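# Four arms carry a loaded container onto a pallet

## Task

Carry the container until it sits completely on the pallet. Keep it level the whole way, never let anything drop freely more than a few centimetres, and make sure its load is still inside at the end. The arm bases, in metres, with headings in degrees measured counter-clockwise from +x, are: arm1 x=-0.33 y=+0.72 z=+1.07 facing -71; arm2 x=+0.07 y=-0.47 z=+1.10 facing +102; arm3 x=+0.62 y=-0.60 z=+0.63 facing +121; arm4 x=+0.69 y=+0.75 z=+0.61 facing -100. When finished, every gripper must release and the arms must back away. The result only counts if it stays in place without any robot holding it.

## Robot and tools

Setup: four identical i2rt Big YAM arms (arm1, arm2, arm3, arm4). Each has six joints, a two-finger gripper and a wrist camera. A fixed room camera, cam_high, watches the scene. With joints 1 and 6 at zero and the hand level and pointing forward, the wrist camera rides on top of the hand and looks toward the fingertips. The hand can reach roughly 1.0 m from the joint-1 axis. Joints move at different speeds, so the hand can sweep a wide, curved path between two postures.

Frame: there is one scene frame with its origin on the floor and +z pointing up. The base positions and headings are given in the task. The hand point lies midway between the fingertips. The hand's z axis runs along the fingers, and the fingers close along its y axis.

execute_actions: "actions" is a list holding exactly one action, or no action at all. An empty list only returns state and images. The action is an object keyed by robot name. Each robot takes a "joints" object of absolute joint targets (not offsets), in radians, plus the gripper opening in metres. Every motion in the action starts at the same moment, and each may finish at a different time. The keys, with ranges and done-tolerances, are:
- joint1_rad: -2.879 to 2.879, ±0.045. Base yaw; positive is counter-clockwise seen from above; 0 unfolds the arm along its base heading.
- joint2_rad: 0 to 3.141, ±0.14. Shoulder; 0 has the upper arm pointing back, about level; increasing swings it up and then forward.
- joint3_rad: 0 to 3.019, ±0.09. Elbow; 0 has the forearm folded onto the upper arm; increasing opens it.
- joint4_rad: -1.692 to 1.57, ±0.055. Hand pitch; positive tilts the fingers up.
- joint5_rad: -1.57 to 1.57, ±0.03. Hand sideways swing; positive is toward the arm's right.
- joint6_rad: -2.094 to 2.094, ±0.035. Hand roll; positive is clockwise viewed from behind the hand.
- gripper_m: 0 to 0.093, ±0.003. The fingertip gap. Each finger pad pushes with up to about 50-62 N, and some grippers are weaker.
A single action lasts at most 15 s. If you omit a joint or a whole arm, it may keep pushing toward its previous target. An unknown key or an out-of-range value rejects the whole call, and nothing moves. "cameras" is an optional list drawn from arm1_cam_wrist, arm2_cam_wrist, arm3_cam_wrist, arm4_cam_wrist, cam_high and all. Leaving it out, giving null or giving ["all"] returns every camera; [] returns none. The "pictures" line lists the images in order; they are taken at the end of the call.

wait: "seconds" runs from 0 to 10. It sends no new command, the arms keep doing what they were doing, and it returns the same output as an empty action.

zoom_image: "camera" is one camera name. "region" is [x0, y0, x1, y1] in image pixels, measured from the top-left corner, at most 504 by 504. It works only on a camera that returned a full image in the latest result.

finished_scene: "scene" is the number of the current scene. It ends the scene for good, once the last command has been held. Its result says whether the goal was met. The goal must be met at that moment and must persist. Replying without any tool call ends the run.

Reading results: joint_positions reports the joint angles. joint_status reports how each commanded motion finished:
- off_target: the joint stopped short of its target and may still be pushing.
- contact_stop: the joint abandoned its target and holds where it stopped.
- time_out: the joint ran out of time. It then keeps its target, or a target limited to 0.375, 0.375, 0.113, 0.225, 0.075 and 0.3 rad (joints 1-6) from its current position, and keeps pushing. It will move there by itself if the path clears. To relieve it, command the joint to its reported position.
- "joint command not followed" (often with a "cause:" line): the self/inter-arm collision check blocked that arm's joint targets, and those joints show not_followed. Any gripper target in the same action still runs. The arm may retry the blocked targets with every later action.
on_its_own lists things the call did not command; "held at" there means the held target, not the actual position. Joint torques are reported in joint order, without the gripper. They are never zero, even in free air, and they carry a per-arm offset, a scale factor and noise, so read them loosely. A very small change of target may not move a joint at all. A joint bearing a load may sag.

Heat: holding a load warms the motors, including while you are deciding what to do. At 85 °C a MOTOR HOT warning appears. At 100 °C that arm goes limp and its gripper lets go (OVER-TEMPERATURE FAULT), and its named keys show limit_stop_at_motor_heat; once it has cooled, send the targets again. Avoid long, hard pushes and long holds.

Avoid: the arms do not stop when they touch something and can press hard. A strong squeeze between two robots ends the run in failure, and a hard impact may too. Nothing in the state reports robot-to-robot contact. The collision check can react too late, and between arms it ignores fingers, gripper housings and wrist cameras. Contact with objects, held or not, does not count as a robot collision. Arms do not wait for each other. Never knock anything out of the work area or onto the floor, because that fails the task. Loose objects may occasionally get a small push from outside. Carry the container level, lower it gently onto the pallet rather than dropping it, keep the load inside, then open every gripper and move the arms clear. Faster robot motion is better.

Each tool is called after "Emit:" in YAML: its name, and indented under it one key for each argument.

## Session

Emit:
execute_actions:
  actions: []

Scene clock: 0.00 s.
Joint torques (N m, as the arm reports them, + toward a larger angle): no reading
Motor temperatures (°C, as the motors report them): arm1=[20 24 30 20 19 21] | arm2=[20 24 25 22 22 21] | arm3=[23 21 24 23 22 22] | arm4=[23 21 26 21 20 22]
arm1.joint_positions: joint1_rad=+0.235 joint2_rad=+0.507 joint3_rad=+1.391 joint4_rad=-1.227 joint5_rad=-0.147 joint6_rad=+0.055 gripper_m=+0.094
arm1.joint_status: not commanded
arm1.hand: x=-0.2022 y=+0.5685 z=+1.6553 quat_wxyz=(-0.540, -0.376, -0.724, +0.210) (m; scene frame)
arm2.joint_positions: joint1_rad=+0.307 joint2_rad=+0.613 joint3_rad=+1.363 joint4_rad=-1.218 joint5_rad=-0.024 joint6_rad=-0.190 gripper_m=+0.094
arm2.joint_status: not commanded
arm2.hand: x=-0.0470 y=-0.2587 z=+1.6595 quat_wxyz=(-0.297, +0.772, -0.353, -0.438) (m; scene frame)
arm3.joint_positions: joint1_rad=-0.042 joint2_rad=+0.578 joint3_rad=+1.359 joint4_rad=-1.381 joint5_rad=-0.161 joint6_rad=+0.306 gripper_m=+0.094
arm3.joint_status: not commanded
arm3.hand: x=+0.4864 y=-0.4158 z=+1.1526 quat_wxyz=(-0.107, +0.706, -0.535, -0.452) (m; scene frame)
arm4.joint_positions: joint1_rad=+0.210 joint2_rad=+0.584 joint3_rad=+1.435 joint4_rad=-1.422 joint5_rad=+0.032 joint6_rad=-0.175 gripper_m=+0.094
arm4.joint_status: not commanded
arm4.hand: x=+0.6919 y=+0.5519 z=+1.1610 quat_wxyz=(-0.304, -0.558, -0.675, +0.376) (m; scene frame)
pictures: arm1_cam_wrist, arm2_cam_wrist, arm3_cam_wrist, arm4_cam_wrist, cam_high
Images, in order (width x height): arm1_cam_wrist 504x504, arm2_cam_wrist 504x504, arm3_cam_wrist 504x504, arm4_cam_wrist 504x504, cam_high 504x504.

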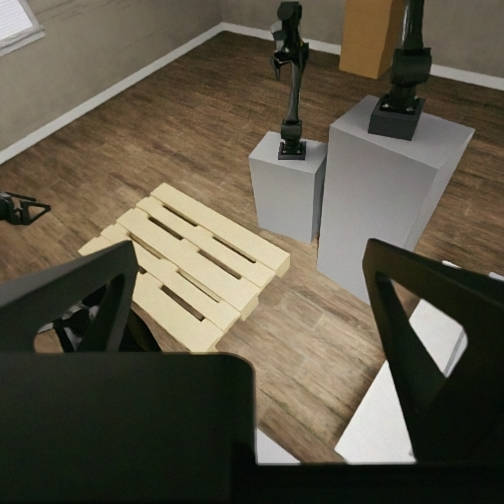

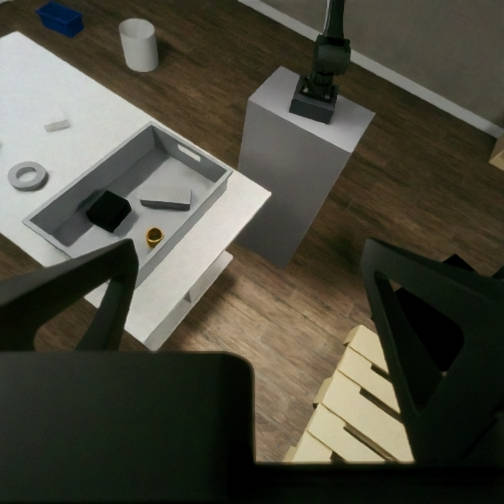

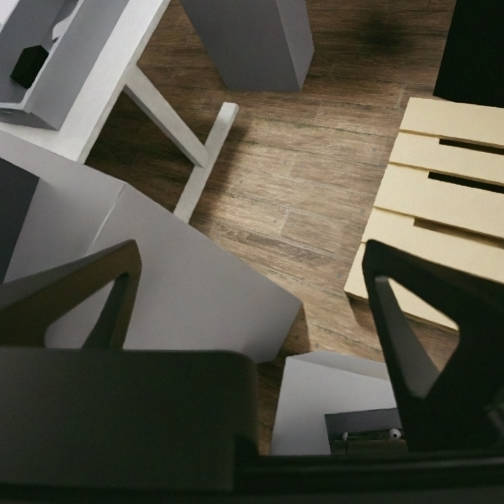

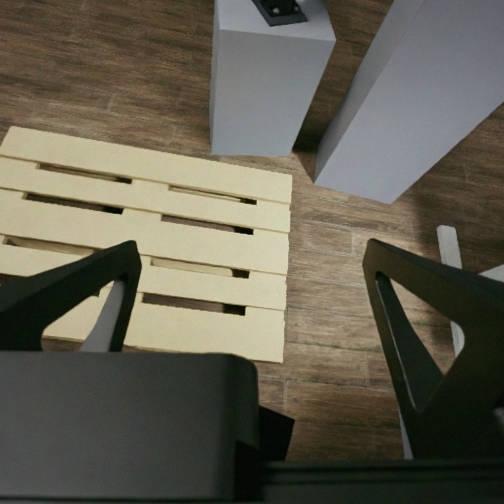

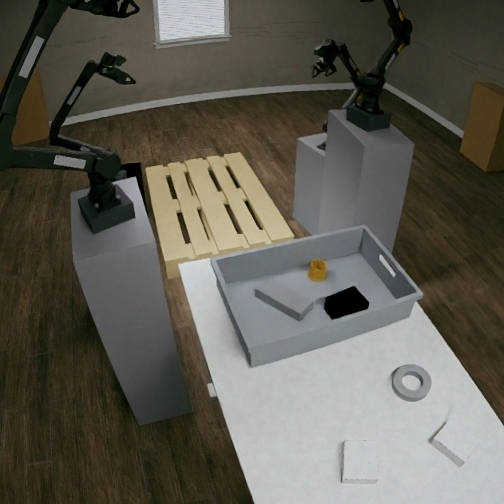

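Emit:
execute_actions:
  actions:
    - {"arm1":{"joints":{"joint1_rad":-1.097,"joint2_rad":2.3,"joint3_rad":2.03,"joint4_rad":-0.995,"joint5_rad":0,"joint6_rad":-0.777,"gripper_m":0.06}},"arm2":{"joints":{"joint1_rad":0.66,"joint2_rad":2.3,"joint3_rad":1.895,"joint4_rad":-0.856,"joint5_rad":0,"joint6_rad":0.884,"gripper_m":0.06}},"arm3":{"joints":{"joint1_rad":-0.2,"joint2_rad":0.6,"joint3_rad":0.8,"joint4_rad":-1.67,"joint5_rad":0,"joint6_rad":-0.9,"gripper_m":0.06}},"arm4":{"joints":{"joint1_rad":0.3,"joint5_rad":0,"joint6_rad":0.98,"gripper_m":0.06}}}
  cameras: []

Emit:
execute_actions:
  actions:
    - {"arm1":{"joints":{"joint2_rad":2.575}},"arm2":{"joints":{"joint2_rad":2.575}}}
  cameras: ["arm1_cam_wrist","arm2_cam_wrist"]

Scene clock: 15.27 s.
Joint torques (N m, as the arm reports them, + toward a larger angle): arm1=[ -0.83 -28.75  11.06   1.07  -0.15  -0.1 ] | arm2=[  0.25 -24.32  11.7    0.57   0.16   0.18] | arm3=[-2.53 -1.45  8.23  0.18  0.1  -0.25] | arm4=[ 2.    2.22 10.31  1.88 -0.24  0.05]
Motor temperatures (°C, as the motors report them): arm1=[20 24 32 20 19 21] | arm2=[20 24 27 22 22 21] | arm3=[23 21 25 23 22 22] | arm4=[23 21 27 21 20 22]
arm1.joint_positions: joint1_rad=-1.097 joint2_rad=+2.308 joint3_rad=+2.006 joint4_rad=-0.992 joint5_rad=+0.001 joint6_rad=-0.765 gripper_m=+0.060
arm1.joint_status: all done
arm1.hand: x=-0.8529 y=+0.1739 z=+1.0815 quat_wxyz=(-0.004, -0.701, -0.700, +0.137) (m; scene frame)
arm2.joint_positions: joint1_rad=+0.656 joint2_rad=+2.301 joint3_rad=+1.882 joint4_rad=-0.856 joint5_rad=-0.002 joint6_rad=+0.869 gripper_m=+0.060
arm2.joint_status: all done
arm2.hand: x=-0.4951 y=+0.0130 z=+1.0899 quat_wxyz=(+0.016, +0.696, -0.701, -0.153) (m; scene frame)
arm3.joint_positions: joint1_rad=-0.190 joint2_rad=+0.601 joint3_rad=+0.793 joint4_rad=-1.661 joint5_rad=-0.003 joint6_rad=-0.885 gripper_m=+0.060
arm3.joint_status: all done
arm3.hand: x=+0.5644 y=-0.4554 z=+0.8569 quat_wxyz=(-0.039, +0.985, -0.168, -0.021) (m; scene frame)
arm4.joint_positions: joint1_rad=+0.291 joint2_rad=+0.584 joint3_rad=+1.435 joint4_rad=-1.422 joint5_rad=+0.004 joint6_rad=+0.963 gripper_m=+0.060
arm4.joint_status: all done
arm4.hand: x=+0.7130 y=+0.5530 z=+1.1609 quat_wxyz=(-0.467, -0.820, -0.308, +0.122) (m; scene frame)
pictures: none
No camera images: the call's "cameras" was empty. Leave "cameras" out to get every camera's image.

Scene clock: 16.70 s.
Joint torques (N m, as the arm reports them, + toward a larger angle): arm1=[ -0.52 -28.13   9.26   0.59  -0.14  -0.12] | arm2=[  0.22 -25.64   9.55   0.     0.16   0.2 ] | arm3=[-2.29 -1.48  8.4   0.22  0.09 -0.23] | arm4=[ 2.01  2.22 10.32  1.87 -0.24  0.06]
Motor temperatures (°C, as the motors report them): arm1=[20 24 32 20 19 21] | arm2=[20 25 27 22 22 21] | arm3=[23 21 25 23 22 22] | arm4=[23 21 28 21 20 22]
arm1.joint_positions: joint1_rad=-1.097 joint2_rad=+2.574 joint3_rad=+2.010 joint4_rad=-0.992 joint5_rad=+0.001 joint6_rad=-0.765 gripper_m=+0.060
arm1.joint_status: all done
arm1.hand: x=-0.8147 y=+0.2127 z=+0.8938 quat_wxyz=(-0.001, -0.708, -0.707, +0.007) (m; scene frame)
arm2.joint_positions: joint1_rad=+0.656 joint2_rad=+2.587 joint3_rad=+1.882 joint4_rad=-0.856 joint5_rad=-0.002 joint6_rad=+0.870 gripper_m=+0.060
arm2.joint_status: all done
arm2.hand: x=-0.4424 y=-0.0334 z=+0.8910 quat_wxyz=(+0.005, +0.705, -0.710, -0.011) (m; scene frame)
arm3.joint_positions: joint1_rad=-0.190 joint2_rad=+0.601 joint3_rad=+0.793 joint4_rad=-1.661 joint5_rad=-0.003 joint6_rad=-0.885 gripper_m=+0.060
arm3.joint_status: not commanded
arm3.hand: x=+0.5644 y=-0.4554 z=+0.8569 quat_wxyz=(-0.039, +0.985, -0.168, -0.021) (m; scene frame)
arm4.joint_positions: joint1_rad=+0.291 joint2_rad=+0.584 joint3_rad=+1.435 joint4_rad=-1.422 joint5_rad=+0.004 joint6_rad=+0.964 gripper_m=+0.060
arm4.joint_status: not commanded
arm4.hand: x=+0.7130 y=+0.5530 z=+1.1609 quat_wxyz=(-0.467, -0.820, -0.308, +0.122) (m; scene frame)
pictures: arm1_cam_wrist, arm2_cam_wrist
Images, in order (width x height): arm1_cam_wrist 504x504, arm2_cam_wrist 504x504.

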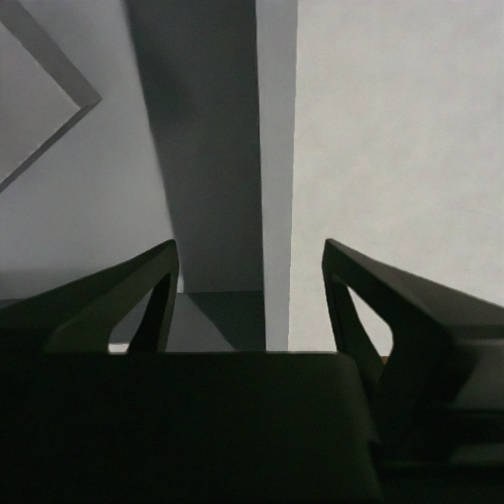

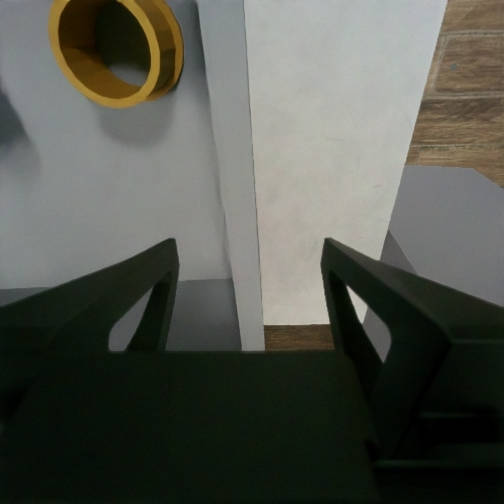

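Emit:
execute_actions:
  actions:
    - {"arm1":{"joints":{"joint1_rad":-1.125,"joint2_rad":2.625,"joint3_rad":2.06,"joint6_rad":-0.85}},"arm2":{"joints":{"joint2_rad":2.71,"joint3_rad":1.98,"joint4_rad":-0.84,"joint6_rad":0.81}}}
  cameras: []

Emit:
execute_actions:
  actions:
    - {"arm1":{"joints":{"joint2_rad":2.755,"joint3_rad":2.118,"joint4_rad":-0.915}},"arm2":{"joints":{"joint2_rad":2.815,"joint3_rad":2.045,"joint4_rad":-0.80}}}
  cameras: ["arm1_cam_wrist","arm2_cam_wrist"]

Scene clock: 28.07 s.
Joint torques (N m, as the arm reports them, + toward a larger angle): arm1=[ -1.19 -25.69  10.42   0.6   -0.14  -0.14] | arm2=[  0.24 -22.03  11.15   0.47   0.16  -0.12] | arm3=[-2.11 -1.39  8.28  0.17  0.1  -0.24] | arm4=[ 1.97  2.21 10.31  1.87 -0.24  0.07]
Motor temperatures (°C, as the motors report them): arm1=[20 26 33 20 19 21] | arm2=[20 26 27 22 22 21] | arm3=[23 21 26 23 21 22] | arm4=[23 21 28 21 20 22]
arm1.joint_positions: joint1_rad=-1.116 joint2_rad=+2.603 joint3_rad=+2.022 joint4_rad=-0.992 joint5_rad=+0.001 joint6_rad=-0.838 gripper_m=+0.060
arm1.joint_status: all done
arm1.hand: x=-0.8221 y=+0.2246 z=+0.8781 quat_wxyz=(-0.001, -0.689, -0.725, -0.001) (m; scene frame)
arm2.joint_positions: joint1_rad=+0.656 joint2_rad=+2.672 joint3_rad=+1.948 joint4_rad=-0.851 joint5_rad=-0.002 joint6_rad=+0.825 gripper_m=+0.060
arm2.joint_status: all done
arm2.hand: x=-0.4452 y=-0.0313 z=+0.8550 quat_wxyz=(+0.004, +0.720, -0.693, -0.005) (m; scene frame)
arm3.joint_positions: joint1_rad=-0.190 joint2_rad=+0.601 joint3_rad=+0.793 joint4_rad=-1.661 joint5_rad=-0.003 joint6_rad=-0.885 gripper_m=+0.060
arm3.joint_status: not commanded
arm3.hand: x=+0.5644 y=-0.4554 z=+0.8569 quat_wxyz=(-0.039, +0.985, -0.168, -0.021) (m; scene frame)
arm4.joint_positions: joint1_rad=+0.291 joint2_rad=+0.584 joint3_rad=+1.435 joint4_rad=-1.422 joint5_rad=+0.004 joint6_rad=+0.964 gripper_m=+0.060
arm4.joint_status: not commanded
arm4.hand: x=+0.7130 y=+0.5530 z=+1.1609 quat_wxyz=(-0.467, -0.820, -0.308, +0.122) (m; scene frame)
pictures: none
No camera images: the call's "cameras" was empty. Leave "cameras" out to get every camera's image.

Scene clock: 29.17 s.
Joint torques (N m, as the arm reports them, + toward a larger angle): arm1=[ -1.14 -28.37   8.69   1.05  -0.14  -0.12] | arm2=[  0.27 -22.72  10.72   0.49   0.16  -0.1 ] | arm3=[-2.22 -1.33  8.27  0.25  0.09 -0.25] | arm4=[ 1.99  2.21 10.32  1.87 -0.24  0.07]
Motor temperatures (°C, as the motors report them): arm1=[20 26 33 20 19 21] | arm2=[20 26 27 22 22 21] | arm3=[23 21 26 23 21 22] | arm4=[23 21 28 21 20 22]
arm1.joint_positions: joint1_rad=-1.116 joint2_rad=+2.757 joint3_rad=+2.095 joint4_rad=-0.927 joint5_rad=+0.001 joint6_rad=-0.838 gripper_m=+0.060
arm1.joint_status: all done
arm1.hand: x=-0.8180 y=+0.2284 z=+0.7958 quat_wxyz=(-0.001, -0.688, -0.725, -0.009) (m; scene frame)
arm2.joint_positions: joint1_rad=+0.656 joint2_rad=+2.782 joint3_rad=+2.015 joint4_rad=-0.811 joint5_rad=-0.002 joint6_rad=+0.824 gripper_m=+0.060
arm2.joint_status: all done
arm2.hand: x=-0.4440 y=-0.0326 z=+0.8014 quat_wxyz=(+0.004, +0.721, -0.693, -0.003) (m; scene frame)
arm3.joint_positions: joint1_rad=-0.190 joint2_rad=+0.601 joint3_rad=+0.793 joint4_rad=-1.661 joint5_rad=-0.003 joint6_rad=-0.885 gripper_m=+0.060
arm3.joint_status: not commanded
arm3.hand: x=+0.5644 y=-0.4554 z=+0.8569 quat_wxyz=(-0.039, +0.985, -0.168, -0.021) (m; scene frame)
arm4.joint_positions: joint1_rad=+0.291 joint2_rad=+0.584 joint3_rad=+1.435 joint4_rad=-1.422 joint5_rad=+0.004 joint6_rad=+0.964 gripper_m=+0.060
arm4.joint_status: not commanded
arm4.hand: x=+0.7130 y=+0.5530 z=+1.1609 quat_wxyz=(-0.467, -0.820, -0.308, +0.122) (m; scene frame)
pictures: arm1_cam_wrist, arm2_cam_wrist
Images, in order (width x height): arm1_cam_wrist 504x504, arm2_cam_wrist 504x504.

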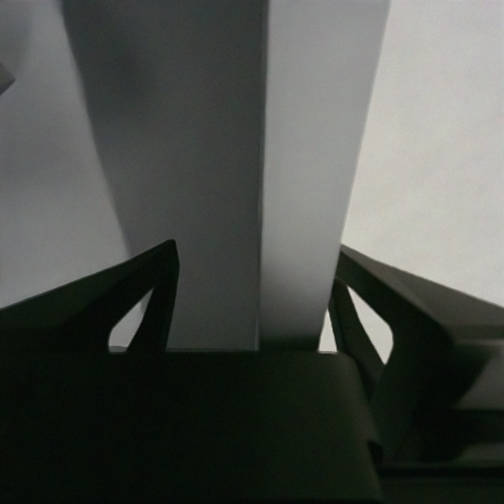

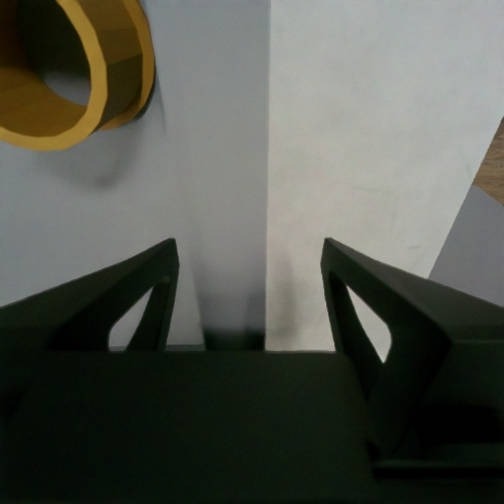

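Nudge arm1 outward while closing.

Emit:
execute_actions:
  actions:
    - {"arm1":{"joints":{"joint1_rad":-1.14,"joint4_rad":-0.885,"gripper_m":0}},"arm2":{"joints":{"joint4_rad":-0.79,"gripper_m":0}}}
  cameras: ["arm1_cam_wrist","arm2_cam_wrist"]

Emit:
execute_actions:
  actions:
    - {"arm1":{"joints":{"joint1_rad":-1.125,"joint2_rad":2.63,"joint3_rad":2.15,"joint4_rad":-0.91}},"arm2":{"joints":{"joint2_rad":2.64,"joint3_rad":2.065,"joint4_rad":-0.81}}}
  cameras: []

Scene clock: 35.67 s.
Joint torques (N m, as the arm reports them, + toward a larger angle): arm1=[ -1.58 -28.41   8.84   1.19   0.32  -0.11] | arm2=[  0.1  -22.73  10.68   0.34   0.51   0.  ] | arm3=[-2.28 -1.28  8.28  0.26  0.11 -0.25] | arm4=[ 2.01  2.21 10.32  1.87 -0.24  0.07]
Motor temperatures (°C, as the motors report them): arm1=[20 26 33 20 19 21] | arm2=[20 26 27 22 22 21] | arm3=[23 21 26 23 21 22] | arm4=[23 21 28 21 20 22]
arm1.joint_positions: joint1_rad=-1.127 joint2_rad=+2.757 joint3_rad=+2.096 joint4_rad=-0.899 joint5_rad=-0.011 joint6_rad=-0.839 gripper_m=+0.014
arm1.joint_status: gripper_m off_target (ended at +0.014, target +0.000); the others done
arm1.hand: x=-0.8267 y=+0.2273 z=+0.7958 quat_wxyz=(-0.007, -0.692, -0.722, +0.005) (m; scene frame)
arm2.joint_positions: joint1_rad=+0.657 joint2_rad=+2.782 joint3_rad=+2.016 joint4_rad=-0.798 joint5_rad=-0.010 joint6_rad=+0.814 gripper_m=+0.014
arm2.joint_status: gripper_m off_target (ended at +0.014, target +0.000); the others done
arm2.hand: x=-0.4483 y=-0.0317 z=+0.8018 quat_wxyz=(+0.008, +0.724, -0.689, -0.010) (m; scene frame)
arm3.joint_positions: joint1_rad=-0.190 joint2_rad=+0.601 joint3_rad=+0.793 joint4_rad=-1.661 joint5_rad=-0.003 joint6_rad=-0.885 gripper_m=+0.060
arm3.joint_status: not commanded
arm3.hand: x=+0.5644 y=-0.4554 z=+0.8569 quat_wxyz=(-0.039, +0.985, -0.168, -0.021) (m; scene frame)
arm4.joint_positions: joint1_rad=+0.291 joint2_rad=+0.584 joint3_rad=+1.435 joint4_rad=-1.422 joint5_rad=+0.004 joint6_rad=+0.964 gripper_m=+0.060
arm4.joint_status: not commanded
arm4.hand: x=+0.7130 y=+0.5530 z=+1.1609 quat_wxyz=(-0.467, -0.820, -0.308, +0.122) (m; scene frame)
pictures: arm1_cam_wrist, arm2_cam_wrist
Images, in order (width x height): arm1_cam_wrist 504x504, arm2_cam_wrist 504x504.

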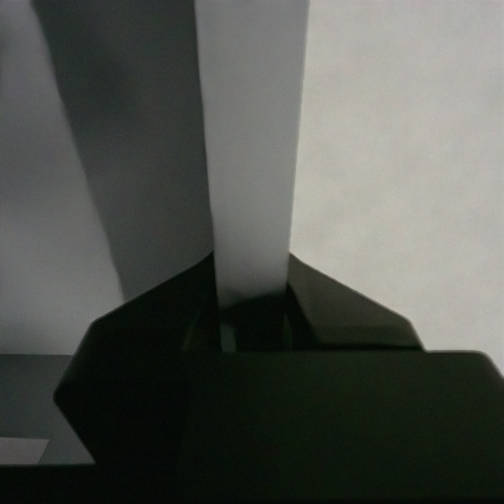

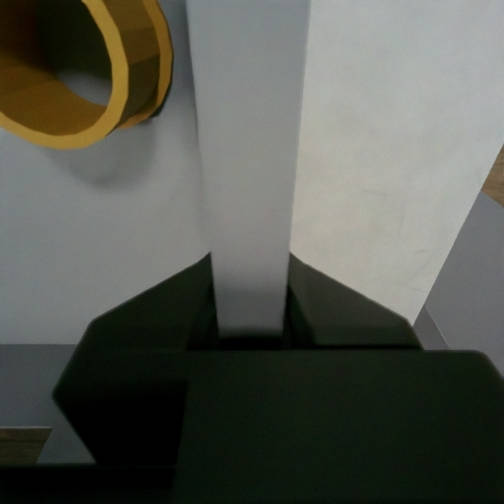

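Scene clock: 36.43 s.
Joint torques (N m, as the arm reports them, + toward a larger angle): arm1=[ -0.52 -39.36  11.38   0.59   0.3   -0.13] | arm2=[  0.13 -35.53  12.47  -0.57   0.54   0.  ] | arm3=[-2.65 -1.83  8.22  0.21  0.09 -0.23] | arm4=[ 2.02  2.23 10.31  1.87 -0.24  0.06]
Motor temperatures (°C, as the motors report them): arm1=[20 26 33 20 19 21] | arm2=[20 26 27 22 22 21] | arm3=[23 21 26 23 21 22] | arm4=[23 21 28 21 20 22]
arm1.joint_positions: joint1_rad=-1.127 joint2_rad=+2.751 joint3_rad=+2.097 joint4_rad=-0.907 joint5_rad=-0.011 joint6_rad=-0.838 gripper_m=+0.014
arm1.joint_status: all done
arm1.hand: x=-0.8276 y=+0.2265 z=+0.8007 quat_wxyz=(-0.007, -0.692, -0.721, +0.005) (m; scene frame)
arm2.joint_positions: joint1_rad=+0.657 joint2_rad=+2.775 joint3_rad=+2.016 joint4_rad=-0.798 joint5_rad=-0.011 joint6_rad=+0.814 gripper_m=+0.014
arm2.joint_status: all done
arm2.hand: x=-0.4506 y=-0.0298 z=+0.8064 quat_wxyz=(+0.009, +0.724, -0.689, -0.013) (m; scene frame)
arm3.joint_positions: joint1_rad=-0.190 joint2_rad=+0.601 joint3_rad=+0.793 joint4_rad=-1.661 joint5_rad=-0.003 joint6_rad=-0.885 gripper_m=+0.060
arm3.joint_status: not commanded
arm3.hand: x=+0.5644 y=-0.4554 z=+0.8569 quat_wxyz=(-0.039, +0.985, -0.168, -0.021) (m; scene frame)
arm4.joint_positions: joint1_rad=+0.291 joint2_rad=+0.584 joint3_rad=+1.435 joint4_rad=-1.422 joint5_rad=+0.004 joint6_rad=+0.964 gripper_m=+0.060
arm4.joint_status: not commanded
arm4.hand: x=+0.7130 y=+0.5530 z=+1.1609 quat_wxyz=(-0.467, -0.820, -0.308, +0.122) (m; scene frame)
pictures: none
No camera images: the call's "cameras" was empty. Leave "cameras" out to get every camera's image.

Emit:
execute_actions:
  actions:
    - {"arm1":{"joints":{"joint2_rad":2.545,"joint3_rad":2.105,"joint4_rad":-0.955}},"arm2":{"joints":{"joint2_rad":2.53,"joint3_rad":1.995,"joint4_rad":-0.855}}}
  cameras: ["cam_high"]

Scene clock: 46.77 s.
Joint torques (N m, as the arm reports them, + toward a larger angle): arm1=[  0.28 -36.19  10.65   0.86   0.     0.09] | arm2=[ -0.18 -35.32  10.93  -0.32   1.35   0.14] | arm3=[-2.28 -1.45  8.36  0.21  0.1  -0.23] | arm4=[ 2.01  2.22 10.32  1.88 -0.24  0.06]
Motor temperatures (°C, as the motors report them): arm1=[20 28 34 20 19 21] | arm2=[20 27 28 22 23 21] | arm3=[23 21 26 23 21 22] | arm4=[23 21 28 21 20 22]
arm1.joint_positions: joint1_rad=-1.135 joint2_rad=+2.637 joint3_rad=+2.066 joint4_rad=-0.959 joint5_rad=-0.003 joint6_rad=-0.859 gripper_m=+0.014
arm1.joint_status: all done
arm1.hand: x=-0.8429 y=+0.2221 z=+0.8687 quat_wxyz=(-0.002, -0.688, -0.726, +0.020) (m; scene frame)
arm2.joint_positions: joint1_rad=+0.662 joint2_rad=+2.660 joint3_rad=+1.968 joint4_rad=-0.848 joint5_rad=-0.029 joint6_rad=+0.801 gripper_m=+0.014
arm2.joint_status: all done
arm2.hand: x=-0.4617 y=-0.0279 z=+0.8689 quat_wxyz=(+0.018, +0.730, -0.682, -0.021) (m; scene frame)
arm3.joint_positions: joint1_rad=-0.190 joint2_rad=+0.601 joint3_rad=+0.793 joint4_rad=-1.661 joint5_rad=-0.003 joint6_rad=-0.885 gripper_m=+0.060
arm3.joint_status: not commanded
arm3.hand: x=+0.5644 y=-0.4554 z=+0.8569 quat_wxyz=(-0.039, +0.985, -0.168, -0.021) (m; scene frame)
arm4.joint_positions: joint1_rad=+0.291 joint2_rad=+0.584 joint3_rad=+1.435 joint4_rad=-1.422 joint5_rad=+0.004 joint6_rad=+0.964 gripper_m=+0.060
arm4.joint_status: not commanded
arm4.hand: x=+0.7130 y=+0.5530 z=+1.1609 quat_wxyz=(-0.467, -0.820, -0.308, +0.122) (m; scene frame)
pictures: cam_high
Images, in order (width x height): cam_high 504x504.

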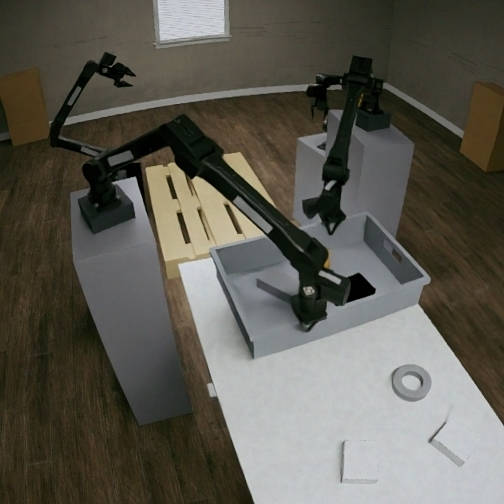

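Emit:
execute_actions:
  actions:
    - {"arm1":{"joints":{"joint1_rad":-1.055,"joint2_rad":2.44,"joint3_rad":1.80,"joint4_rad":-0.79,"joint6_rad":-0.72}},"arm2":{"joints":{"joint1_rad":0.61,"joint2_rad":2.452,"joint3_rad":1.78,"joint4_rad":-0.728,"joint5_rad":0.015,"joint6_rad":0.83}}}
  cameras: ["cam_high"]

Scene clock: 62.67 s.
Joint torques (N m, as the arm reports them, + toward a larger angle): arm1=[  0.79 -35.53   9.26   1.15   0.69   0.07] | arm2=[  0.2  -33.44   9.77   0.48   0.64   0.24] | arm3=[-2.59 -1.38  8.22  0.2   0.1  -0.22] | arm4=[ 1.99  2.22 10.32  1.87 -0.24  0.06]
Motor temperatures (°C, as the motors report them): arm1=[20 30 35 20 19 21] | arm2=[20 29 28 22 23 21] | arm3=[23 21 26 23 21 22] | arm4=[23 21 28 21 20 22]
arm1.joint_positions: joint1_rad=-1.073 joint2_rad=+2.542 joint3_rad=+1.764 joint4_rad=-0.803 joint5_rad=-0.021 joint6_rad=-0.729 gripper_m=+0.014
arm1.joint_status: all done
arm1.hand: x=-0.7582 y=+0.2438 z=+0.8418 quat_wxyz=(-0.012, -0.712, -0.702, -0.006) (m; scene frame)
arm2.joint_positions: joint1_rad=+0.606 joint2_rad=+2.581 joint3_rad=+1.754 joint4_rad=-0.739 joint5_rad=+0.002 joint6_rad=+0.813 gripper_m=+0.014
arm2.joint_status: all done
arm2.hand: x=-0.3946 y=-0.0308 z=+0.8589 quat_wxyz=(+0.002, +0.707, -0.707, -0.009) (m; scene frame)
arm3.joint_positions: joint1_rad=-0.190 joint2_rad=+0.601 joint3_rad=+0.793 joint4_rad=-1.661 joint5_rad=-0.003 joint6_rad=-0.885 gripper_m=+0.060
arm3.joint_status: not commanded
arm3.hand: x=+0.5644 y=-0.4554 z=+0.8569 quat_wxyz=(-0.039, +0.985, -0.168, -0.021) (m; scene frame)
arm4.joint_positions: joint1_rad=+0.291 joint2_rad=+0.584 joint3_rad=+1.435 joint4_rad=-1.422 joint5_rad=+0.004 joint6_rad=+0.964 gripper_m=+0.060
arm4.joint_status: not commanded
arm4.hand: x=+0.7130 y=+0.5530 z=+1.1609 quat_wxyz=(-0.467, -0.820, -0.308, +0.122) (m; scene frame)
pictures: cam_high
Images, in order (width x height): cam_high 504x504.

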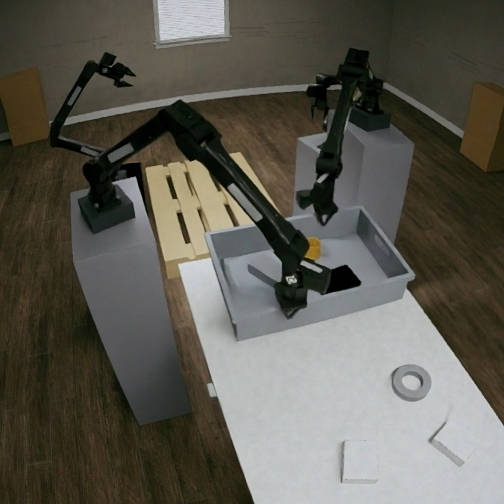

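Emit:
execute_actions:
  actions:
    - {"arm1":{"joints":{"joint1_rad":-0.925,"joint2_rad":2.32,"joint3_rad":1.545,"joint4_rad":-0.64,"joint6_rad":-0.59}},"arm2":{"joints":{"joint1_rad":0.492,"joint2_rad":2.352,"joint3_rad":1.50,"joint4_rad":-0.562,"joint6_rad":0.705}}}
  cameras: []

Emit:
execute_actions:
  actions:
    - {"arm1":{"joints":{"joint1_rad":-0.681,"joint2_rad":2.231,"joint3_rad":1.296,"joint4_rad":-0.49,"joint6_rad":-0.35}},"arm2":{"joints":{"joint1_rad":0.253,"joint2_rad":2.266,"joint3_rad":1.212,"joint4_rad":-0.375,"joint6_rad":0.463}}}
  cameras: []

Emit:
execute_actions:
  actions:
    - {"arm1":{"joints":{"joint1_rad":-0.28,"joint2_rad":2.197,"joint3_rad":1.185,"joint4_rad":-0.423,"joint6_rad":0.055}},"arm2":{"joints":{"joint1_rad":-0.172,"joint2_rad":2.229,"joint3_rad":1.055,"joint4_rad":-0.268,"joint6_rad":0.035}}}
  cameras: ["cam_high"]

Scene clock: 71.67 s.
Joint torques (N m, as the arm reports them, + toward a larger angle): arm1=[  0.89 -32.05   9.09   1.23   0.22   0.17] | arm2=[  0.73 -29.51   8.69   0.57   0.82   0.27] | arm3=[-2.17 -1.58  8.23  0.22  0.1  -0.26] | arm4=[ 2.    2.22 10.32  1.88 -0.24  0.06]
Motor temperatures (°C, as the motors report them): arm1=[20 30 34 20 19 21] | arm2=[20 29 28 22 23 21] | arm3=[23 21 26 23 21 22] | arm4=[23 21 28 21 20 22]
arm1.joint_positions: joint1_rad=-0.943 joint2_rad=+2.410 joint3_rad=+1.502 joint4_rad=-0.656 joint5_rad=-0.008 joint6_rad=-0.607 gripper_m=+0.014
arm1.joint_status: all done
arm1.hand: x=-0.6619 y=+0.2394 z=+0.8536 quat_wxyz=(-0.006, -0.709, -0.705, +0.003) (m; scene frame)
arm2.joint_positions: joint1_rad=+0.484 joint2_rad=+2.462 joint3_rad=+1.473 joint4_rad=-0.575 joint5_rad=-0.002 joint6_rad=+0.684 gripper_m=+0.014
arm2.joint_status: all done
arm2.hand: x=-0.2951 y=-0.0307 z=+0.8608 quat_wxyz=(+0.004, +0.709, -0.705, -0.010) (m; scene frame)
arm3.joint_positions: joint1_rad=-0.190 joint2_rad=+0.601 joint3_rad=+0.793 joint4_rad=-1.661 joint5_rad=-0.003 joint6_rad=-0.885 gripper_m=+0.060
arm3.joint_status: not commanded
arm3.hand: x=+0.5644 y=-0.4554 z=+0.8569 quat_wxyz=(-0.039, +0.985, -0.168, -0.021) (m; scene frame)
arm4.joint_positions: joint1_rad=+0.291 joint2_rad=+0.584 joint3_rad=+1.435 joint4_rad=-1.422 joint5_rad=+0.004 joint6_rad=+0.964 gripper_m=+0.060
arm4.joint_status: not commanded
arm4.hand: x=+0.7130 y=+0.5530 z=+1.1609 quat_wxyz=(-0.467, -0.820, -0.308, +0.122) (m; scene frame)
pictures: none
No camera images: the call's "cameras" was empty. Leave "cameras" out to get every camera's image.

Scene clock: 73.03 s.
Joint torques (N m, as the arm reports them, + toward a larger angle): arm1=[  0.13 -28.44   8.18   1.1    0.27  -0.01] | arm2=[  0.77 -25.81   6.98   0.82   0.91   0.14] | arm3=[-2.34 -1.41  8.34  0.25  0.1  -0.25] | arm4=[ 1.99  2.24 10.32  1.88 -0.24  0.06]
Motor temperatures (°C, as the motors report them): arm1=[20 30 34 20 19 21] | arm2=[20 29 28 22 23 21] | arm3=[23 21 26 23 21 22] | arm4=[23 21 28 21 20 22]
arm1.joint_positions: joint1_rad=-0.695 joint2_rad=+2.316 joint3_rad=+1.251 joint4_rad=-0.500 joint5_rad=-0.009 joint6_rad=-0.349 gripper_m=+0.014
arm1.joint_status: all done
arm1.hand: x=-0.5086 y=+0.2376 z=+0.8507 quat_wxyz=(-0.007, -0.713, -0.702, +0.001) (m; scene frame)
arm2.joint_positions: joint1_rad=+0.244 joint2_rad=+2.365 joint3_rad=+1.184 joint4_rad=-0.393 joint5_rad=-0.004 joint6_rad=+0.454 gripper_m=+0.014
arm2.joint_status: all done
arm2.hand: x=-0.1428 y=-0.0354 z=+0.8564 quat_wxyz=(+0.006, +0.706, -0.708, -0.006) (m; scene frame)
arm3.joint_positions: joint1_rad=-0.190 joint2_rad=+0.601 joint3_rad=+0.793 joint4_rad=-1.661 joint5_rad=-0.003 joint6_rad=-0.885 gripper_m=+0.060
arm3.joint_status: not commanded
arm3.hand: x=+0.5644 y=-0.4554 z=+0.8569 quat_wxyz=(-0.039, +0.985, -0.168, -0.021) (m; scene frame)
arm4.joint_positions: joint1_rad=+0.291 joint2_rad=+0.584 joint3_rad=+1.435 joint4_rad=-1.422 joint5_rad=+0.004 joint6_rad=+0.964 gripper_m=+0.060
arm4.joint_status: not commanded
arm4.hand: x=+0.7130 y=+0.5530 z=+1.1609 quat_wxyz=(-0.467, -0.820, -0.308, +0.122) (m; scene frame)
pictures: none
No camera images: the call's "cameras" was empty. Leave "cameras" out to get every camera's image.

Scene clock: 74.47 s.
Joint torques (N m, as the arm reports them, + toward a larger angle): arm1=[  0.56 -26.89   7.2    1.32  -0.01   0.14] | arm2=[  2.23 -23.47   5.22   0.63   0.73   0.32] | arm3=[-2.42 -1.56  8.36  0.14  0.11 -0.24] | arm4=[ 2.01  2.27 10.31  1.87 -0.24  0.06]
Motor temperatures (°C, as the motors report them): arm1=[20 30 34 20 19 21] | arm2=[20 29 28 22 23 21] | arm3=[23 21 26 23 21 22] | arm4=[23 21 28 21 20 22]
arm1.joint_positions: joint1_rad=-0.296 joint2_rad=+2.272 joint3_rad=+1.149 joint4_rad=-0.440 joint5_rad=+0.000 joint6_rad=+0.042 gripper_m=+0.014
arm1.joint_status: all done
arm1.hand: x=-0.3095 y=+0.2342 z=+0.8542 quat_wxyz=(-0.004, -0.710, -0.704, +0.002) (m; scene frame)
arm2.joint_positions: joint1_rad=-0.194 joint2_rad=+2.317 joint3_rad=+1.035 joint4_rad=-0.282 joint5_rad=-0.001 joint6_rad=+0.010 gripper_m=+0.014
arm2.joint_status: all done
arm2.hand: x=+0.0629 y=-0.0313 z=+0.8560 quat_wxyz=(+0.001, +0.708, -0.706, -0.010) (m; scene frame)
arm3.joint_positions: joint1_rad=-0.190 joint2_rad=+0.601 joint3_rad=+0.793 joint4_rad=-1.661 joint5_rad=-0.003 joint6_rad=-0.885 gripper_m=+0.060
arm3.joint_status: not commanded
arm3.hand: x=+0.5644 y=-0.4554 z=+0.8569 quat_wxyz=(-0.039, +0.985, -0.168, -0.021) (m; scene frame)
arm4.joint_positions: joint1_rad=+0.291 joint2_rad=+0.584 joint3_rad=+1.435 joint4_rad=-1.422 joint5_rad=+0.004 joint6_rad=+0.964 gripper_m=+0.060
arm4.joint_status: not commanded
arm4.hand: x=+0.7130 y=+0.5530 z=+1.1609 quat_wxyz=(-0.467, -0.820, -0.308, +0.122) (m; scene frame)
pictures: cam_high
Images, in order (width x height): cam_high 504x504.

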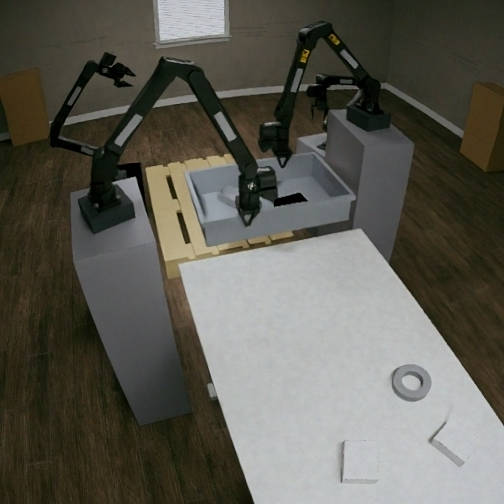

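Emit:
execute_actions:
  actions:
    - {"arm1":{"joints":{"joint1_rad":0.106,"joint2_rad":2.273,"joint3_rad":1.37,"joint4_rad":-0.538,"joint6_rad":0.435}},"arm2":{"joints":{"joint1_rad":-0.615,"joint2_rad":2.298,"joint3_rad":1.195,"joint4_rad":-0.368,"joint6_rad":-0.405}}}
  cameras: []

Emit:
execute_actions:
  actions:
    - {"arm1":{"joints":{"joint1_rad":0.26,"joint2_rad":2.337,"joint3_rad":1.552,"joint4_rad":-0.645,"joint6_rad":0.59}},"arm2":{"joints":{"joint1_rad":-0.798,"joint2_rad":2.343,"joint3_rad":1.355,"joint4_rad":-0.472,"joint6_rad":-0.583}},"arm3":{"joints":{"joint1_rad":0.14,"joint2_rad":1.0,"joint3_rad":1.14}}}
  cameras: []

Emit:
execute_actions:
  actions:
    - {"arm1":{"joints":{"joint1_rad":0.39,"joint2_rad":2.435,"joint3_rad":1.802,"joint4_rad":-0.785,"joint6_rad":0.715}},"arm2":{"joints":{"joint1_rad":-0.942,"joint2_rad":2.42,"joint3_rad":1.58,"joint4_rad":-0.61,"joint6_rad":-0.727}},"arm4":{"joints":{"joint1_rad":-0.42,"joint2_rad":1.1,"joint3_rad":1.665,"joint4_rad":-1.69}}}
  cameras: ["cam_high"]

Scene clock: 87.83 s.
Joint torques (N m, as the arm reports them, + toward a larger angle): arm1=[ -0.26 -28.57   9.05   0.71   0.38  -0.22] | arm2=[  1.82 -22.29   6.49   0.49   0.52   0.14] | arm3=[-2.06 -1.72  8.34  0.15  0.09 -0.25] | arm4=[ 2.02  2.24 10.31  1.87 -0.24  0.07]
Motor temperatures (°C, as the motors report them): arm1=[20 29 33 20 19 21] | arm2=[20 28 27 22 23 21] | arm3=[23 21 26 23 21 22] | arm4=[23 21 28 21 20 22]
arm1.joint_positions: joint1_rad=+0.102 joint2_rad=+2.348 joint3_rad=+1.315 joint4_rad=-0.537 joint5_rad=-0.009 joint6_rad=+0.452 gripper_m=+0.014
arm1.joint_status: all done
arm1.hand: x=-0.1020 y=+0.2368 z=+0.8478 quat_wxyz=(-0.003, -0.714, -0.700, -0.004) (m; scene frame)
arm2.joint_positions: joint1_rad=-0.634 joint2_rad=+2.354 joint3_rad=+1.170 joint4_rad=-0.380 joint5_rad=+0.002 joint6_rad=-0.414 gripper_m=+0.014
arm2.joint_status: all done
arm2.hand: x=+0.2692 y=-0.0311 z=+0.8541 quat_wxyz=(-0.001, +0.702, -0.712, -0.007) (m; scene frame)
arm3.joint_positions: joint1_rad=-0.190 joint2_rad=+0.601 joint3_rad=+0.793 joint4_rad=-1.661 joint5_rad=-0.003 joint6_rad=-0.885 gripper_m=+0.060
arm3.joint_status: not commanded
arm3.hand: x=+0.5644 y=-0.4554 z=+0.8569 quat_wxyz=(-0.039, +0.985, -0.168, -0.021) (m; scene frame)
arm4.joint_positions: joint1_rad=+0.291 joint2_rad=+0.584 joint3_rad=+1.435 joint4_rad=-1.422 joint5_rad=+0.004 joint6_rad=+0.964 gripper_m=+0.060
arm4.joint_status: not commanded
arm4.hand: x=+0.7130 y=+0.5530 z=+1.1609 quat_wxyz=(-0.467, -0.820, -0.308, +0.122) (m; scene frame)
pictures: none
No camera images: the call's "cameras" was empty. Leave "cameras" out to get every camera's image.

Scene clock: 89.07 s.
Joint torques (N m, as the arm reports them, + toward a larger angle): arm1=[ -0.53 -30.51  10.21   0.52   0.17  -0.33] | arm2=[  1.71 -23.81   8.6    0.32   0.73   0.08] | arm3=[-0.86 -7.49 11.47  0.24  0.03 -0.24] | arm4=[ 2.02  2.23 10.32  1.87 -0.24  0.07]
Motor temperatures (°C, as the motors report them): arm1=[20 29 33 20 19 21] | arm2=[20 28 27 22 23 21] | arm3=[23 21 26 23 21 22] | arm4=[23 21 28 21 20 22]
arm1.joint_positions: joint1_rad=+0.262 joint2_rad=+2.410 joint3_rad=+1.495 joint4_rad=-0.639 joint5_rad=-0.004 joint6_rad=+0.622 gripper_m=+0.014
arm1.joint_status: all done
arm1.hand: x=+0.0015 y=+0.2335 z=+0.8532 quat_wxyz=(-0.010, -0.717, -0.696, -0.001) (m; scene frame)
arm2.joint_positions: joint1_rad=-0.816 joint2_rad=+2.398 joint3_rad=+1.318 joint4_rad=-0.480 joint5_rad=-0.003 joint6_rad=-0.587 gripper_m=+0.014
arm2.joint_status: all done
arm2.hand: x=+0.3709 y=-0.0367 z=+0.8553 quat_wxyz=(-0.002, +0.699, -0.715, -0.009) (m; scene frame)
arm3.joint_positions: joint1_rad=+0.131 joint2_rad=+1.005 joint3_rad=+1.087 joint4_rad=-1.665 joint5_rad=-0.002 joint6_rad=-0.886 gripper_m=+0.060
arm3.joint_status: all done
arm3.hand: x=+0.4574 y=-0.3946 z=+0.8983 quat_wxyz=(+0.011, +1.000, -0.008, +0.008) (m; scene frame)
arm4.joint_positions: joint1_rad=+0.291 joint2_rad=+0.584 joint3_rad=+1.435 joint4_rad=-1.422 joint5_rad=+0.004 joint6_rad=+0.964 gripper_m=+0.060
arm4.joint_status: not commanded
arm4.hand: x=+0.7130 y=+0.5530 z=+1.1609 quat_wxyz=(-0.467, -0.820, -0.308, +0.122) (m; scene frame)
pictures: none
No camera images: the call's "cameras" was empty. Leave "cameras" out to get every camera's image.

Scene clock: 91.20 s.
Joint torques (N m, as the arm reports them, + toward a larger angle): arm1=[ -0.64 -33.37  11.82   0.26   0.12  -0.49] | arm2=[  0.92 -26.38  10.64   0.2    0.81  -0.12] | arm3=[-0.67 -7.52 11.52  0.26  0.01 -0.25] | arm4=[ 1.04 -3.75 12.03  0.73 -0.1   0.09]
Motor temperatures (°C, as the motors report them): arm1=[20 29 34 20 19 21] | arm2=[20 28 27 22 23 21] | arm3=[23 21 27 23 21 22] | arm4=[23 21 28 21 20 22]
arm1.joint_positions: joint1_rad=+0.391 joint2_rad=+2.518 joint3_rad=+1.735 joint4_rad=-0.772 joint5_rad=-0.002 joint6_rad=+0.763 gripper_m=+0.014
arm1.joint_status: joint6_rad time_out (moved +0.141 of +0.093); the others done
arm1.on_its_own: joint6_rad reads +0.763 and still pushes toward +0.715 since a time_out
arm1.hand: x=+0.0986 y=+0.2358 z=+0.8506 quat_wxyz=(-0.009, -0.722, -0.692, -0.001) (m; scene frame)
arm2.joint_positions: joint1_rad=-0.950 joint2_rad=+2.482 joint3_rad=+1.532 joint4_rad=-0.615 joint5_rad=-0.005 joint6_rad=-0.711 gripper_m=+0.014
arm2.joint_status: all done
arm2.hand: x=+0.4649 y=-0.0388 z=+0.8524 quat_wxyz=(+0.000, +0.696, -0.718, -0.009) (m; scene frame)
arm3.joint_positions: joint1_rad=+0.131 joint2_rad=+1.005 joint3_rad=+1.087 joint4_rad=-1.665 joint5_rad=-0.002 joint6_rad=-0.886 gripper_m=+0.060
arm3.joint_status: not commanded
arm3.hand: x=+0.4574 y=-0.3946 z=+0.8983 quat_wxyz=(+0.011, +1.000, -0.008, +0.008) (m; scene frame)
arm4.joint_positions: joint1_rad=-0.416 joint2_rad=+1.093 joint3_rad=+1.646 joint4_rad=-1.678 joint5_rad=+0.001 joint6_rad=+0.964 gripper_m=+0.060
arm4.joint_status: all done
arm4.hand: x=+0.5004 y=+0.4733 z=+1.0891 quat_wxyz=(-0.186, -0.974, -0.005, +0.128) (m; scene frame)
pictures: cam_high
Images, in order (width x height): cam_high 504x504.

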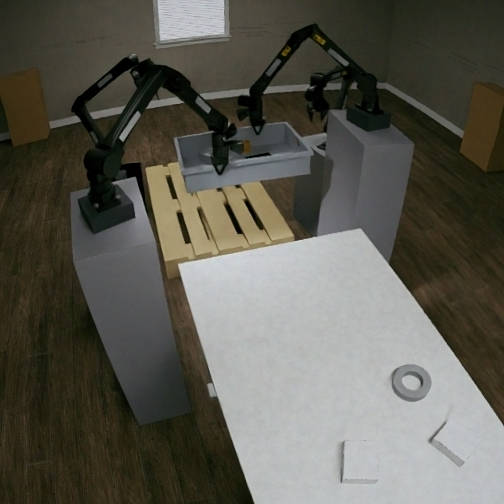

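Emit:
execute_actions:
  actions:
    - {"arm1":{"joints":{"joint1_rad":0.475,"joint2_rad":2.548,"joint3_rad":2.08,"joint4_rad":-0.935,"joint6_rad":0.82}},"arm2":{"joints":{"joint1_rad":-1.02,"joint2_rad":2.523,"joint3_rad":1.865,"joint4_rad":-0.77,"joint6_rad":-0.81}},"arm3":{"joints":{"joint2_rad":1.39,"joint3_rad":1.56}},"arm4":{"joints":{"joint2_rad":1.44}}}
  cameras: []

Emit:
execute_actions:
  actions:
    - {"arm3":{"joints":{"joint2_rad":1.65,"joint3_rad":1.865,"joint4_rad":-1.69}},"arm4":{"joints":{"joint2_rad":1.485,"joint3_rad":1.59,"joint4_rad":-1.67,"joint6_rad":0.995}}}
  cameras: ["arm3_cam_wrist","arm4_cam_wrist","cam_high"]

Scene clock: 108.80 s.
Joint torques (N m, as the arm reports them, + toward a larger angle): arm1=[ -0.63 -36.06  14.48   0.08   0.11  -0.2 ] | arm2=[  0.77 -28.81  14.36   0.14   0.55  -0.1 ] | arm3=[ -0.59 -14.98  11.95   0.3   -0.01  -0.26] | arm4=[  1.05 -10.88  12.56   0.23  -0.09   0.12]
Motor temperatures (°C, as the motors report them): arm1=[20 30 36 20 19 21] | arm2=[20 28 28 22 23 21] | arm3=[23 21 28 23 21 22] | arm4=[23 21 29 21 20 22]
arm1.joint_positions: joint1_rad=+0.474 joint2_rad=+2.638 joint3_rad=+1.988 joint4_rad=-0.919 joint5_rad=-0.002 joint6_rad=+0.840 gripper_m=+0.014
arm1.joint_status: joint3_rad time_out (moved +0.254 of +0.345); the others done
arm1.on_its_own: joint3_rad reads +1.988 and still pushes toward +2.080 since a time_out
arm1.hand: x=+0.1718 y=+0.2395 z=+0.8466 quat_wxyz=(-0.003, -0.720, -0.694, -0.001) (m; scene frame)
arm2.joint_positions: joint1_rad=-1.027 joint2_rad=+2.588 joint3_rad=+1.789 joint4_rad=-0.775 joint5_rad=+0.001 joint6_rad=-0.796 gripper_m=+0.014
arm2.joint_status: all done
arm2.hand: x=+0.5406 y=-0.0312 z=+0.8508 quat_wxyz=(+0.005, +0.698, -0.716, -0.006) (m; scene frame)
arm3.joint_positions: joint1_rad=+0.131 joint2_rad=+1.403 joint3_rad=+1.501 joint4_rad=-1.666 joint5_rad=-0.002 joint6_rad=-0.886 gripper_m=+0.060
arm3.joint_status: all done
arm3.hand: x=+0.3625 y=-0.2745 z=+0.9313 quat_wxyz=(+0.004, +1.000, -0.008, +0.003) (m; scene frame)
arm4.joint_positions: joint1_rad=-0.416 joint2_rad=+1.441 joint3_rad=+1.648 joint4_rad=-1.680 joint5_rad=+0.001 joint6_rad=+0.964 gripper_m=+0.060
arm4.joint_status: all done
arm4.hand: x=+0.4445 y=+0.3906 z=+0.9619 quat_wxyz=(-0.044, -0.999, -0.005, +0.030) (m; scene frame)
pictures: none
No camera images: the call's "cameras" was empty. Leave "cameras" out to get every camera's image.

not run: a stop came earlier in this reply.

Emit:
execute_actions:
  actions:
    - {"arm3":{"joints":{"joint2_rad":1.65,"joint3_rad":1.86,"joint4_rad":-1.69}},"arm4":{"joints":{"joint2_rad":1.475,"joint3_rad":1.575,"joint4_rad":-1.655,"joint6_rad":1.0}}}
  cameras: ["arm3_cam_wrist","arm4_cam_wrist","cam_high"]

Scene clock: 113.83 s.
Joint torques (N m, as the arm reports them, + toward a larger angle): arm1=[ -0.53 -35.9   14.48   0.1    0.13  -0.21] | arm2=[  0.82 -28.74  14.36   0.16   0.55  -0.1 ] | arm3=[ -0.53 -19.86  11.9    0.26   0.02  -0.23] | arm4=[ 1.04 -9.63 11.13  0.92 -0.08  0.13]
Motor temperatures (°C, as the motors report them): arm1=[20 30 37 20 19 21] | arm2=[20 28 28 22 23 21] | arm3=[23 21 28 23 21 22] | arm4=[23 21 29 21 20 22]
arm1.joint_positions: joint1_rad=+0.474 joint2_rad=+2.638 joint3_rad=+1.988 joint4_rad=-0.919 joint5_rad=-0.002 joint6_rad=+0.840 gripper_m=+0.014
arm1.joint_status: not commanded
arm1.on_its_own: joint3_rad reads +1.988 and still pushes toward +2.080 since a time_out
arm1.hand: x=+0.1718 y=+0.2395 z=+0.8466 quat_wxyz=(-0.003, -0.720, -0.694, -0.001) (m; scene frame)
arm2.joint_positions: joint1_rad=-1.027 joint2_rad=+2.588 joint3_rad=+1.789 joint4_rad=-0.775 joint5_rad=+0.001 joint6_rad=-0.796 gripper_m=+0.014
arm2.joint_status: not commanded
arm2.hand: x=+0.5406 y=-0.0312 z=+0.8508 quat_wxyz=(+0.005, +0.698, -0.716, -0.006) (m; scene frame)
arm3.joint_positions: joint1_rad=+0.131 joint2_rad=+1.666 joint3_rad=+1.802 joint4_rad=-1.684 joint5_rad=-0.002 joint6_rad=-0.886 gripper_m=+0.060
arm3.joint_status: all done
arm3.hand: x=+0.2986 y=-0.1936 z=+0.9300 quat_wxyz=(-0.003, +1.000, -0.008, -0.003) (m; scene frame)
arm4.joint_positions: joint1_rad=-0.416 joint2_rad=+1.463 joint3_rad=+1.572 joint4_rad=-1.668 joint5_rad=+0.001 joint6_rad=+0.984 gripper_m=+0.060
arm4.joint_status: all done
arm4.hand: x=+0.4481 y=+0.3958 z=+0.9234 quat_wxyz=(-0.009, -1.000, +0.005, +0.006) (m; scene frame)
pictures: arm3_cam_wrist, arm4_cam_wrist, cam_high
Images, in order (width x height): arm3_cam_wrist 504x504, arm4_cam_wrist 504x504, cam_high 504x504.

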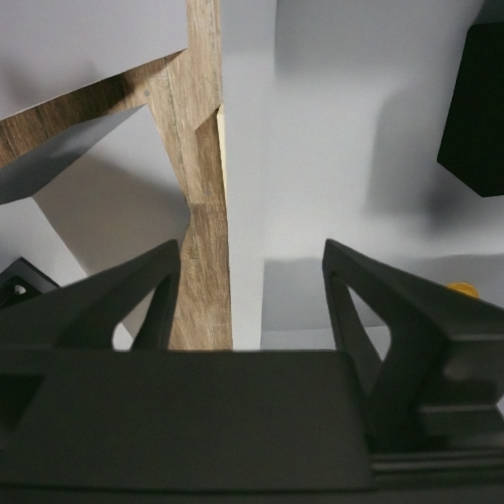

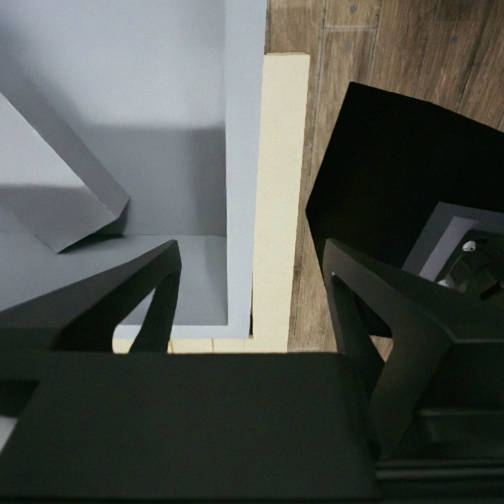

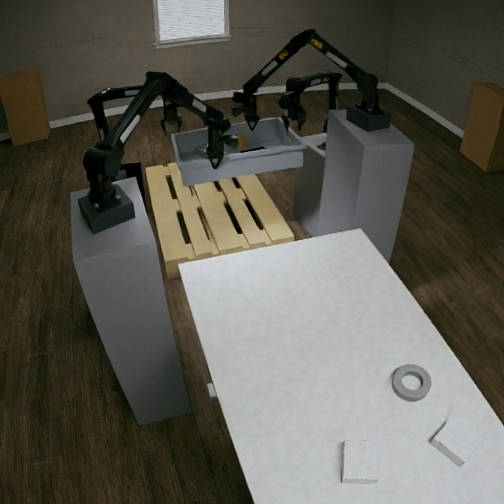

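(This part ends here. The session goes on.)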